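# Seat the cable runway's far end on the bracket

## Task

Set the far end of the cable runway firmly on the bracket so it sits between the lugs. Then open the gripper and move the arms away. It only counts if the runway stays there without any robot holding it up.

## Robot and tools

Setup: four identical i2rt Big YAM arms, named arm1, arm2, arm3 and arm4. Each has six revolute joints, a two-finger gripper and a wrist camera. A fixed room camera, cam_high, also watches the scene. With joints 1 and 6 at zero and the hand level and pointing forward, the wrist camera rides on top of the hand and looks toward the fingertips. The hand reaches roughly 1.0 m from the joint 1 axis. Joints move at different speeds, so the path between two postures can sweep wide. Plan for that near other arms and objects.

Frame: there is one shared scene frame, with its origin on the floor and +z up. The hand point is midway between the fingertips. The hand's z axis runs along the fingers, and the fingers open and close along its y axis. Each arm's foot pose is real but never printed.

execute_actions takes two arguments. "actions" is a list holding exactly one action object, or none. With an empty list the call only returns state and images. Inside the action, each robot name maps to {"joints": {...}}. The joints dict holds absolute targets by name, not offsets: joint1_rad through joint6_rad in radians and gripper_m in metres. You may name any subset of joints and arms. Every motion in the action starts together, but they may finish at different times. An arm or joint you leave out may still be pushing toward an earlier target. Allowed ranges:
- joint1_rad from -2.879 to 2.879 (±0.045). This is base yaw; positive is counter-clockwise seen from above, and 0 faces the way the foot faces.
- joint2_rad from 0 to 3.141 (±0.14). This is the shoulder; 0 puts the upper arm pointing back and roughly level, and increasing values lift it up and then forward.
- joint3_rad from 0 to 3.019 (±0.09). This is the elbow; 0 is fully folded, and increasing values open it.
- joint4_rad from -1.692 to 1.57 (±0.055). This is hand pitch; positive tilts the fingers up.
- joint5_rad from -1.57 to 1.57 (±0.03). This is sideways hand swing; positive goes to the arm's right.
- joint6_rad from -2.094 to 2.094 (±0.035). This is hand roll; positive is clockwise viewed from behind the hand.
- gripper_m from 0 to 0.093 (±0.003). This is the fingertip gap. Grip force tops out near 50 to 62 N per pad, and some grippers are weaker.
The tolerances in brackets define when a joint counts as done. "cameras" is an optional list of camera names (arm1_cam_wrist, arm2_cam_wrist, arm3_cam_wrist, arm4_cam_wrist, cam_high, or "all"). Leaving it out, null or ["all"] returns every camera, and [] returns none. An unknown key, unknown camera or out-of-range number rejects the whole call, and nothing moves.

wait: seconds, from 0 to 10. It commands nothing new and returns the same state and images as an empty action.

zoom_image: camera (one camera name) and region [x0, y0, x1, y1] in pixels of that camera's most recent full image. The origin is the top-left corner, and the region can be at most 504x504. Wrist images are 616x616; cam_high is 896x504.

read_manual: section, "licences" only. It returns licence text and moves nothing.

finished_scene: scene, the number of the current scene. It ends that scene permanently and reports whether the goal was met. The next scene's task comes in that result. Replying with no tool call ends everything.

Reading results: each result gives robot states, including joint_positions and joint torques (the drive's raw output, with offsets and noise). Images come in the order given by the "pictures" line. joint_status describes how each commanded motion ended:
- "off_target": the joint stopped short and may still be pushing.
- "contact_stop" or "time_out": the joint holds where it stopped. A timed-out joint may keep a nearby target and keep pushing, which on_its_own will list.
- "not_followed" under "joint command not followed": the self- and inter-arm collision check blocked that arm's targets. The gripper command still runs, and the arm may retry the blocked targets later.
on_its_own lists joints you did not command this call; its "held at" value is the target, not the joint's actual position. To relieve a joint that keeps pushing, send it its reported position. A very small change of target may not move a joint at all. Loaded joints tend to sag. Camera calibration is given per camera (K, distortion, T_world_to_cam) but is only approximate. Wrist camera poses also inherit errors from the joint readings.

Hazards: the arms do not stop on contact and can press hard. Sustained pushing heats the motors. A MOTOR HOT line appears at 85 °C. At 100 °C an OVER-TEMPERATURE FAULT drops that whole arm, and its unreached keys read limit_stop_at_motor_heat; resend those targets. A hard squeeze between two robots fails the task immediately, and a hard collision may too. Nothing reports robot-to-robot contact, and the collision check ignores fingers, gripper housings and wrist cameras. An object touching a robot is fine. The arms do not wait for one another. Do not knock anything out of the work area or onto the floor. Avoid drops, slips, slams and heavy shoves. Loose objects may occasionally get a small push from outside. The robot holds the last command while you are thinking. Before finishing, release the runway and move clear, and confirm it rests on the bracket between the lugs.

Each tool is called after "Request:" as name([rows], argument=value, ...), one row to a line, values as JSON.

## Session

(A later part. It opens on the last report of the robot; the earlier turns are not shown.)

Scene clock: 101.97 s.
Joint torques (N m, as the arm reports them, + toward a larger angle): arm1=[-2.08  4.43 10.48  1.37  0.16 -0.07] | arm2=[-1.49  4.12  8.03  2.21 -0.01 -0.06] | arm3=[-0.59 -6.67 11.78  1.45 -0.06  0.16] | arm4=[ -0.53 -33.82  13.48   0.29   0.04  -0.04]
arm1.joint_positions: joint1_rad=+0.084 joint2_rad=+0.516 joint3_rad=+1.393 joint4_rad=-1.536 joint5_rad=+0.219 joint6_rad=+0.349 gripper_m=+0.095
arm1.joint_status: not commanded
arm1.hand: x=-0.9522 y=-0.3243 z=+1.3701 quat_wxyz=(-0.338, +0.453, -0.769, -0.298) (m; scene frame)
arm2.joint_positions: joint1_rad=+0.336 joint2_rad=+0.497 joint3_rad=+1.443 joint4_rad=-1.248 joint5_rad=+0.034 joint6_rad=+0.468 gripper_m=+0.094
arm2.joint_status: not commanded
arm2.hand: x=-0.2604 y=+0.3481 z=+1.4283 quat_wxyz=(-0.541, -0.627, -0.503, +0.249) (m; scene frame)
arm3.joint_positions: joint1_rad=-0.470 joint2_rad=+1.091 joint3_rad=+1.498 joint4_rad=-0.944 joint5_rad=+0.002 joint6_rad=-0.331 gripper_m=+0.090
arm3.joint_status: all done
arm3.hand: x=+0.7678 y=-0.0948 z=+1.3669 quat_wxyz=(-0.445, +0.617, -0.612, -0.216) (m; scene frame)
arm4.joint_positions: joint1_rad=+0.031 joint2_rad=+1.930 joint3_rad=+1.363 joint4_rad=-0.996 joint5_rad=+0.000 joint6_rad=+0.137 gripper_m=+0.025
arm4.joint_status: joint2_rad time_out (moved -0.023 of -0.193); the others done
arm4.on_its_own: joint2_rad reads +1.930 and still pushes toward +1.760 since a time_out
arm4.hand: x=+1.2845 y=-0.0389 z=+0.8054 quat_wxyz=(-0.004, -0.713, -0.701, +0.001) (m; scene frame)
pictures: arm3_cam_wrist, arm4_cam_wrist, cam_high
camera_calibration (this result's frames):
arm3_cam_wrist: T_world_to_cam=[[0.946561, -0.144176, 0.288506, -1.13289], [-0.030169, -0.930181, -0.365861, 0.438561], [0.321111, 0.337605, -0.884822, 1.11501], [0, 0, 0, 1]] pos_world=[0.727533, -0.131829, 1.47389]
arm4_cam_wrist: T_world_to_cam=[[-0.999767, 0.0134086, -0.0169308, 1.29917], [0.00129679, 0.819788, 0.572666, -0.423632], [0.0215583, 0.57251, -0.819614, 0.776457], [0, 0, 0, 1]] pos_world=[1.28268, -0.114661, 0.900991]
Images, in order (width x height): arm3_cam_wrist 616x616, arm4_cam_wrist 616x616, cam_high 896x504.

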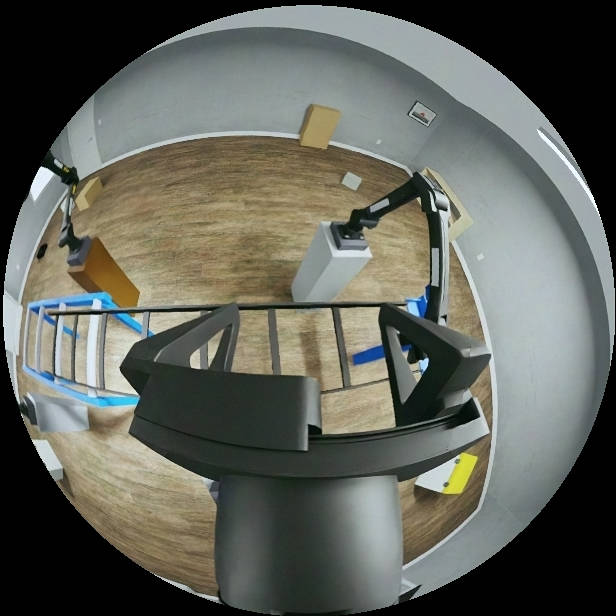

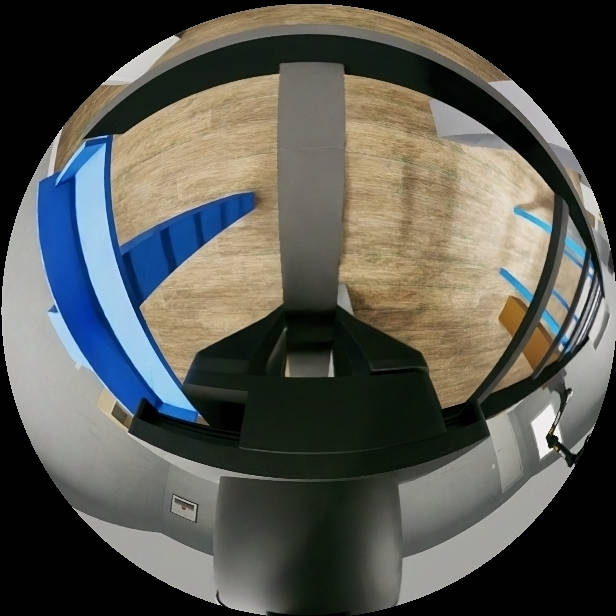

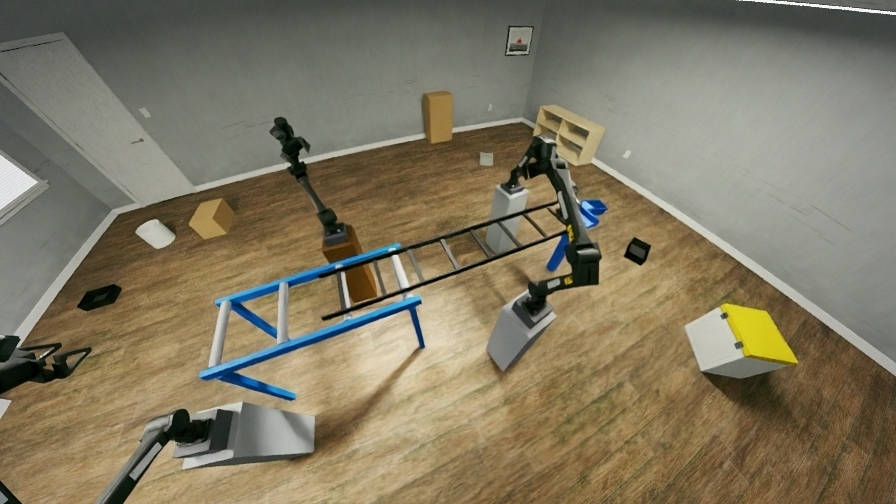

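Request:
execute_actions([
  {"arm4":{"joints":{"joint1_rad":0.19,"joint4_rad":-0.95,"joint6_rad":0.29}}},
], cameras=["arm4_cam_wrist"])

Scene clock: 124.53 s.
Joint torques (N m, as the arm reports them, + toward a larger angle): arm1=[-2.14  4.47 10.51  1.37  0.16 -0.08] | arm2=[-1.51  4.12  8.01  2.21 -0.01 -0.06] | arm3=[-0.63 -6.75 11.71  1.46 -0.06  0.16] | arm4=[ -1.71 -33.75  13.84   0.61   0.    -0.13]
arm1.joint_positions: joint1_rad=+0.084 joint2_rad=+0.516 joint3_rad=+1.393 joint4_rad=-1.536 joint5_rad=+0.219 joint6_rad=+0.349 gripper_m=+0.095
arm1.joint_status: not commanded
arm1.hand: x=-0.9522 y=-0.3243 z=+1.3701 quat_wxyz=(-0.338, +0.453, -0.769, -0.298) (m; scene frame)
arm2.joint_positions: joint1_rad=+0.336 joint2_rad=+0.497 joint3_rad=+1.443 joint4_rad=-1.248 joint5_rad=+0.034 joint6_rad=+0.468 gripper_m=+0.094
arm2.joint_status: not commanded
arm2.hand: x=-0.2604 y=+0.3481 z=+1.4283 quat_wxyz=(-0.541, -0.627, -0.503, +0.249) (m; scene frame)
arm3.joint_positions: joint1_rad=-0.470 joint2_rad=+1.091 joint3_rad=+1.498 joint4_rad=-0.944 joint5_rad=+0.002 joint6_rad=-0.331 gripper_m=+0.090
arm3.joint_status: not commanded
arm3.hand: x=+0.7678 y=-0.0948 z=+1.3669 quat_wxyz=(-0.445, +0.617, -0.612, -0.216) (m; scene frame)
arm4.joint_positions: joint1_rad=+0.198 joint2_rad=+1.930 joint3_rad=+1.358 joint4_rad=-0.955 joint5_rad=+0.002 joint6_rad=+0.297 gripper_m=+0.025
arm4.joint_status: all done
arm4.on_its_own: joint2_rad reads +1.930 and still pushes toward +1.760 since a time_out
arm4.hand: x=+1.3746 y=-0.0282 z=+0.8042 quat_wxyz=(-0.020, -0.711, -0.703, +0.010) (m; scene frame)
pictures: arm4_cam_wrist
camera_calibration (this result's frames):
arm4_cam_wrist: T_world_to_cam=[[-0.999629, 0.0059475, -0.026569, 1.3965], [-0.00946886, 0.838991, 0.544063, -0.393526], [0.025527, 0.544113, -0.838623, 0.776463], [0, 0, 0, 1]] pos_world=[1.37244, -0.100625, 0.902367]
Images, in order (width x height): arm4_cam_wrist 616x616.

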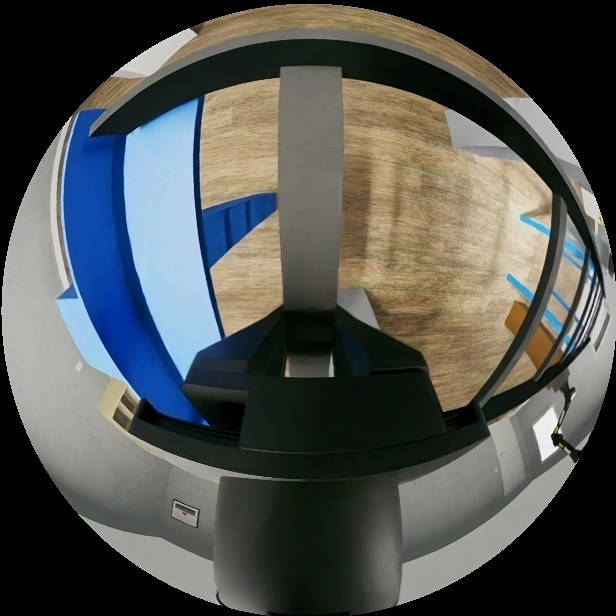

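Request:
execute_actions([
  {"arm4":{"joints":{"joint1_rad":0.245,"joint4_rad":-0.89,"joint6_rad":0.33}}},
], cameras=[])

Request:
execute_actions([
  {"arm4":{"joints":{"joint2_rad":1.87}}},
], cameras=["arm4_cam_wrist"])

Scene clock: 132.37 s.
Joint torques (N m, as the arm reports them, + toward a larger angle): arm1=[-2.13  4.61 10.48  1.34  0.16 -0.07] | arm2=[-1.61  4.12  8.01  2.22 -0.01 -0.06] | arm3=[-0.65 -6.75 11.73  1.45 -0.07  0.17] | arm4=[ -0.7  -33.77  14.15   1.44  -0.14  -0.13]
arm1.joint_positions: joint1_rad=+0.084 joint2_rad=+0.516 joint3_rad=+1.393 joint4_rad=-1.536 joint5_rad=+0.219 joint6_rad=+0.349 gripper_m=+0.095
arm1.joint_status: not commanded
arm1.hand: x=-0.9522 y=-0.3243 z=+1.3701 quat_wxyz=(-0.338, +0.453, -0.769, -0.298) (m; scene frame)
arm2.joint_positions: joint1_rad=+0.336 joint2_rad=+0.497 joint3_rad=+1.443 joint4_rad=-1.248 joint5_rad=+0.034 joint6_rad=+0.468 gripper_m=+0.094
arm2.joint_status: not commanded
arm2.hand: x=-0.2604 y=+0.3481 z=+1.4283 quat_wxyz=(-0.541, -0.627, -0.503, +0.249) (m; scene frame)
arm3.joint_positions: joint1_rad=-0.470 joint2_rad=+1.091 joint3_rad=+1.498 joint4_rad=-0.944 joint5_rad=+0.002 joint6_rad=-0.331 gripper_m=+0.090
arm3.joint_status: not commanded
arm3.hand: x=+0.7678 y=-0.0948 z=+1.3669 quat_wxyz=(-0.445, +0.617, -0.612, -0.216) (m; scene frame)
arm4.joint_positions: joint1_rad=+0.237 joint2_rad=+1.930 joint3_rad=+1.354 joint4_rad=-0.916 joint5_rad=+0.006 joint6_rad=+0.335 gripper_m=+0.025
arm4.joint_status: all done
arm4.on_its_own: joint2_rad reads +1.930 and still pushes toward +1.760 since a time_out
arm4.hand: x=+1.3975 y=-0.0294 z=+0.8038 quat_wxyz=(-0.035, -0.710, -0.703, +0.019) (m; scene frame)
pictures: none
No camera images: the call's "cameras" was empty. Leave "cameras" out to get every camera's image.

Scene clock: 133.03 s.
Joint torques (N m, as the arm reports them, + toward a larger angle): arm1=[-2.08  4.54 10.48  1.34  0.16 -0.06] | arm2=[-1.62  4.08  8.03  2.2  -0.01 -0.06] | arm3=[-0.61 -6.67 11.74  1.47 -0.06  0.16] | arm4=[ -0.56 -26.4   14.11   1.3   -0.17  -0.12]
arm1.joint_positions: joint1_rad=+0.084 joint2_rad=+0.516 joint3_rad=+1.393 joint4_rad=-1.536 joint5_rad=+0.219 joint6_rad=+0.349 gripper_m=+0.095
arm1.joint_status: not commanded
arm1.hand: x=-0.9522 y=-0.3243 z=+1.3701 quat_wxyz=(-0.338, +0.453, -0.769, -0.298) (m; scene frame)
arm2.joint_positions: joint1_rad=+0.336 joint2_rad=+0.497 joint3_rad=+1.443 joint4_rad=-1.248 joint5_rad=+0.034 joint6_rad=+0.468 gripper_m=+0.094
arm2.joint_status: not commanded
arm2.hand: x=-0.2604 y=+0.3481 z=+1.4283 quat_wxyz=(-0.541, -0.627, -0.503, +0.249) (m; scene frame)
arm3.joint_positions: joint1_rad=-0.470 joint2_rad=+1.091 joint3_rad=+1.498 joint4_rad=-0.944 joint5_rad=+0.002 joint6_rad=-0.331 gripper_m=+0.090
arm3.joint_status: not commanded
arm3.hand: x=+0.7678 y=-0.0948 z=+1.3669 quat_wxyz=(-0.445, +0.617, -0.612, -0.216) (m; scene frame)
arm4.joint_positions: joint1_rad=+0.237 joint2_rad=+1.949 joint3_rad=+1.354 joint4_rad=-0.912 joint5_rad=+0.007 joint6_rad=+0.336 gripper_m=+0.025
arm4.joint_status: all done
arm4.hand: x=+1.3970 y=-0.0282 z=+0.7940 quat_wxyz=(-0.029, -0.710, -0.703, +0.016) (m; scene frame)
pictures: arm4_cam_wrist
camera_calibration (this result's frames):
arm4_cam_wrist: T_world_to_cam=[[-0.999502, 0.00482573, -0.0311793, 1.422], [-0.0123075, 0.850309, 0.52614, -0.369221], [0.0290511, 0.526262, -0.849826, 0.770796], [0, 0, 0, 1]] pos_world=[1.39436, -0.098551, 0.893642]
Images, in order (width x height): arm4_cam_wrist 616x616.

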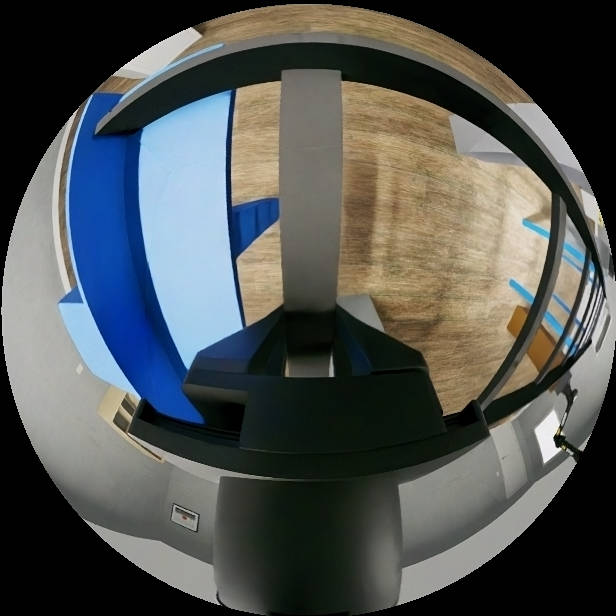

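Request:
execute_actions([
  {"arm4":{"joints":{"joint2_rad":1.94,"joint3_rad":1.375,"joint4_rad":-0.91}}},
], cameras=[])

Request:
execute_actions([
  {"arm4":{"joints":{"gripper_m":0.045}}},
], cameras=[])

Request:
execute_actions([
  {"arm4":{"joints":{"joint2_rad":1.25}}},
], cameras=["arm4_cam_wrist","arm3_cam_wrist","cam_high"])

Scene clock: 139.30 s.
Joint torques (N m, as the arm reports them, + toward a larger angle): arm1=[-2.12  4.43 10.49  1.35  0.16 -0.09] | arm2=[-1.56  4.13  8.02  2.21 -0.01 -0.06] | arm3=[-0.61 -6.76 11.72  1.47 -0.06  0.16] | arm4=[ -0.74 -20.57   8.69   0.63  -0.16  -0.13]
arm1.joint_positions: joint1_rad=+0.084 joint2_rad=+0.516 joint3_rad=+1.393 joint4_rad=-1.536 joint5_rad=+0.219 joint6_rad=+0.349 gripper_m=+0.095
arm1.joint_status: not commanded
arm1.hand: x=-0.9522 y=-0.3243 z=+1.3701 quat_wxyz=(-0.338, +0.453, -0.769, -0.298) (m; scene frame)
arm2.joint_positions: joint1_rad=+0.336 joint2_rad=+0.497 joint3_rad=+1.443 joint4_rad=-1.248 joint5_rad=+0.034 joint6_rad=+0.468 gripper_m=+0.094
arm2.joint_status: not commanded
arm2.hand: x=-0.2604 y=+0.3481 z=+1.4283 quat_wxyz=(-0.541, -0.627, -0.503, +0.249) (m; scene frame)
arm3.joint_positions: joint1_rad=-0.470 joint2_rad=+1.091 joint3_rad=+1.498 joint4_rad=-0.944 joint5_rad=+0.002 joint6_rad=-0.331 gripper_m=+0.090
arm3.joint_status: not commanded
arm3.hand: x=+0.7678 y=-0.0948 z=+1.3669 quat_wxyz=(-0.445, +0.617, -0.612, -0.216) (m; scene frame)
arm4.joint_positions: joint1_rad=+0.237 joint2_rad=+1.951 joint3_rad=+1.354 joint4_rad=-0.914 joint5_rad=+0.007 joint6_rad=+0.336 gripper_m=+0.025
arm4.joint_status: all done
arm4.hand: x=+1.3967 y=-0.0274 z=+0.7926 quat_wxyz=(-0.027, -0.710, -0.703, +0.015) (m; scene frame)
pictures: none
No camera images: the call's "cameras" was empty. Leave "cameras" out to get every camera's image.

Scene clock: 139.90 s.
Joint torques (N m, as the arm reports them, + toward a larger angle): arm1=[-2.27  4.46 10.46  1.38  0.15 -0.07] | arm2=[-1.61  4.1   8.02  2.2  -0.01 -0.06] | arm3=[-0.6  -6.69 11.73  1.46 -0.06  0.16] | arm4=[ -0.54 -19.96   8.65   0.7   -0.01  -0.11]
arm1.joint_positions: joint1_rad=+0.084 joint2_rad=+0.516 joint3_rad=+1.393 joint4_rad=-1.536 joint5_rad=+0.219 joint6_rad=+0.349 gripper_m=+0.095
arm1.joint_status: not commanded
arm1.hand: x=-0.9522 y=-0.3243 z=+1.3701 quat_wxyz=(-0.338, +0.453, -0.769, -0.298) (m; scene frame)
arm2.joint_positions: joint1_rad=+0.336 joint2_rad=+0.497 joint3_rad=+1.443 joint4_rad=-1.248 joint5_rad=+0.034 joint6_rad=+0.468 gripper_m=+0.094
arm2.joint_status: not commanded
arm2.hand: x=-0.2604 y=+0.3481 z=+1.4283 quat_wxyz=(-0.541, -0.627, -0.503, +0.249) (m; scene frame)
arm3.joint_positions: joint1_rad=-0.470 joint2_rad=+1.091 joint3_rad=+1.498 joint4_rad=-0.944 joint5_rad=+0.002 joint6_rad=-0.331 gripper_m=+0.090
arm3.joint_status: not commanded
arm3.hand: x=+0.7678 y=-0.0948 z=+1.3669 quat_wxyz=(-0.445, +0.617, -0.612, -0.216) (m; scene frame)
arm4.joint_positions: joint1_rad=+0.237 joint2_rad=+1.946 joint3_rad=+1.354 joint4_rad=-0.914 joint5_rad=+0.002 joint6_rad=+0.336 gripper_m=+0.045
arm4.joint_status: all done
arm4.hand: x=+1.3976 y=-0.0277 z=+0.7952 quat_wxyz=(-0.030, -0.710, -0.703, +0.014) (m; scene frame)
pictures: none
No camera images: the call's "cameras" was empty. Leave "cameras" out to get every camera's image.

Scene clock: 141.50 s.
Joint torques (N m, as the arm reports them, + toward a larger angle): arm1=[-2.07  4.53 10.48  1.34  0.15 -0.07] | arm2=[-1.57  4.03  8.03  2.21 -0.01 -0.06] | arm3=[-0.61 -6.66 11.71  1.46 -0.06  0.16] | arm4=[ -0.7  -10.24  10.94   1.68   0.01  -0.14]
arm1.joint_positions: joint1_rad=+0.084 joint2_rad=+0.516 joint3_rad=+1.393 joint4_rad=-1.536 joint5_rad=+0.219 joint6_rad=+0.349 gripper_m=+0.095
arm1.joint_status: not commanded
arm1.hand: x=-0.9522 y=-0.3243 z=+1.3701 quat_wxyz=(-0.338, +0.453, -0.769, -0.298) (m; scene frame)
arm2.joint_positions: joint1_rad=+0.336 joint2_rad=+0.497 joint3_rad=+1.443 joint4_rad=-1.248 joint5_rad=+0.034 joint6_rad=+0.468 gripper_m=+0.094
arm2.joint_status: not commanded
arm2.hand: x=-0.2604 y=+0.3481 z=+1.4283 quat_wxyz=(-0.541, -0.627, -0.503, +0.249) (m; scene frame)
arm3.joint_positions: joint1_rad=-0.470 joint2_rad=+1.091 joint3_rad=+1.498 joint4_rad=-0.944 joint5_rad=+0.002 joint6_rad=-0.331 gripper_m=+0.090
arm3.joint_status: not commanded
arm3.hand: x=+0.7678 y=-0.0948 z=+1.3669 quat_wxyz=(-0.445, +0.617, -0.612, -0.216) (m; scene frame)
arm4.joint_positions: joint1_rad=+0.237 joint2_rad=+1.250 joint3_rad=+1.358 joint4_rad=-0.914 joint5_rad=+0.002 joint6_rad=+0.336 gripper_m=+0.045
arm4.joint_status: all done
arm4.hand: x=+1.3834 y=+0.0101 z=+1.1710 quat_wxyz=(-0.336, -0.660, -0.652, +0.163) (m; scene frame)
pictures: arm3_cam_wrist, arm4_cam_wrist, cam_high
camera_calibration (this result's frames):
arm3_cam_wrist: T_world_to_cam=[[0.946561, -0.144176, 0.288506, -1.13289], [-0.030169, -0.930181, -0.365861, 0.438561], [0.321111, 0.337605, -0.884822, 1.11501], [0, 0, 0, 1]] pos_world=[0.727533, -0.131829, 1.47389]
arm4_cam_wrist: T_world_to_cam=[[-0.967574, -0.0871521, -0.237075, 1.61788], [-0.0602807, 0.991142, -0.118334, 0.21932], [0.245288, -0.100206, -0.964258, 0.912577], [0, 0, 0, 1]] pos_world=[1.3548, 0.0150703, 1.28947]
Images, in order (width x height): arm3_cam_wrist 616x616, arm4_cam_wrist 616x616, cam_high 896x504.

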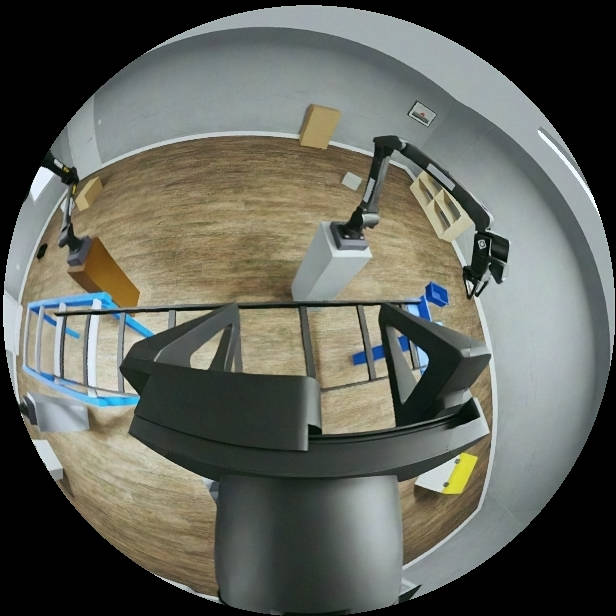

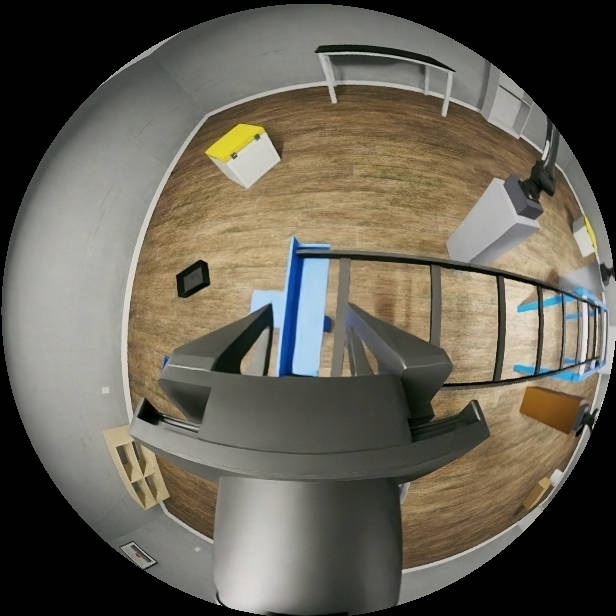

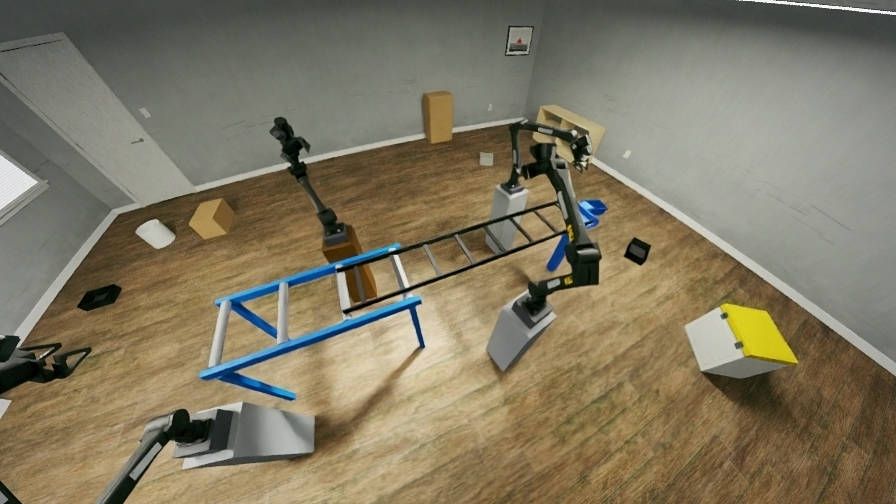

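Request:
zoom_image(camera="arm3_cam_wrist", region=[385, 280, 445, 330])

Request:
zoom_image(camera="arm4_cam_wrist", region=[270, 230, 360, 300])

Region (385, 280, 445, 330) of arm3_cam_wrist's 616x616 image, scaled by 8.400, with more detail than that image has.

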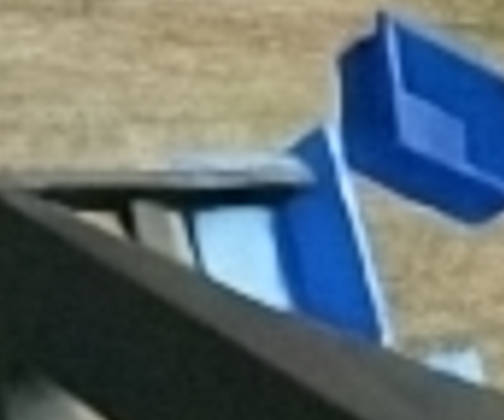

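Region (270, 230, 360, 300) of arm4_cam_wrist's 616x616 image, scaled by 5.600, with more detail than that image has.

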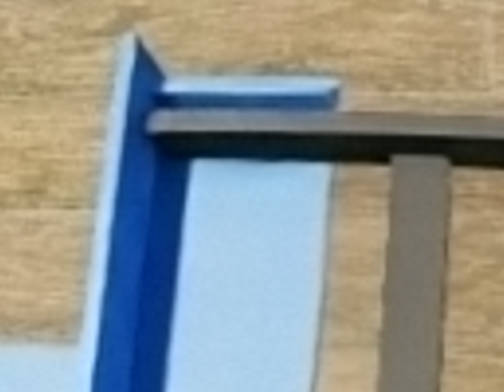

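Both rails sit inside the lugs and fully onto the shelf.

Request:
finished_scene(scene=2)

The scene is finished: the task was done.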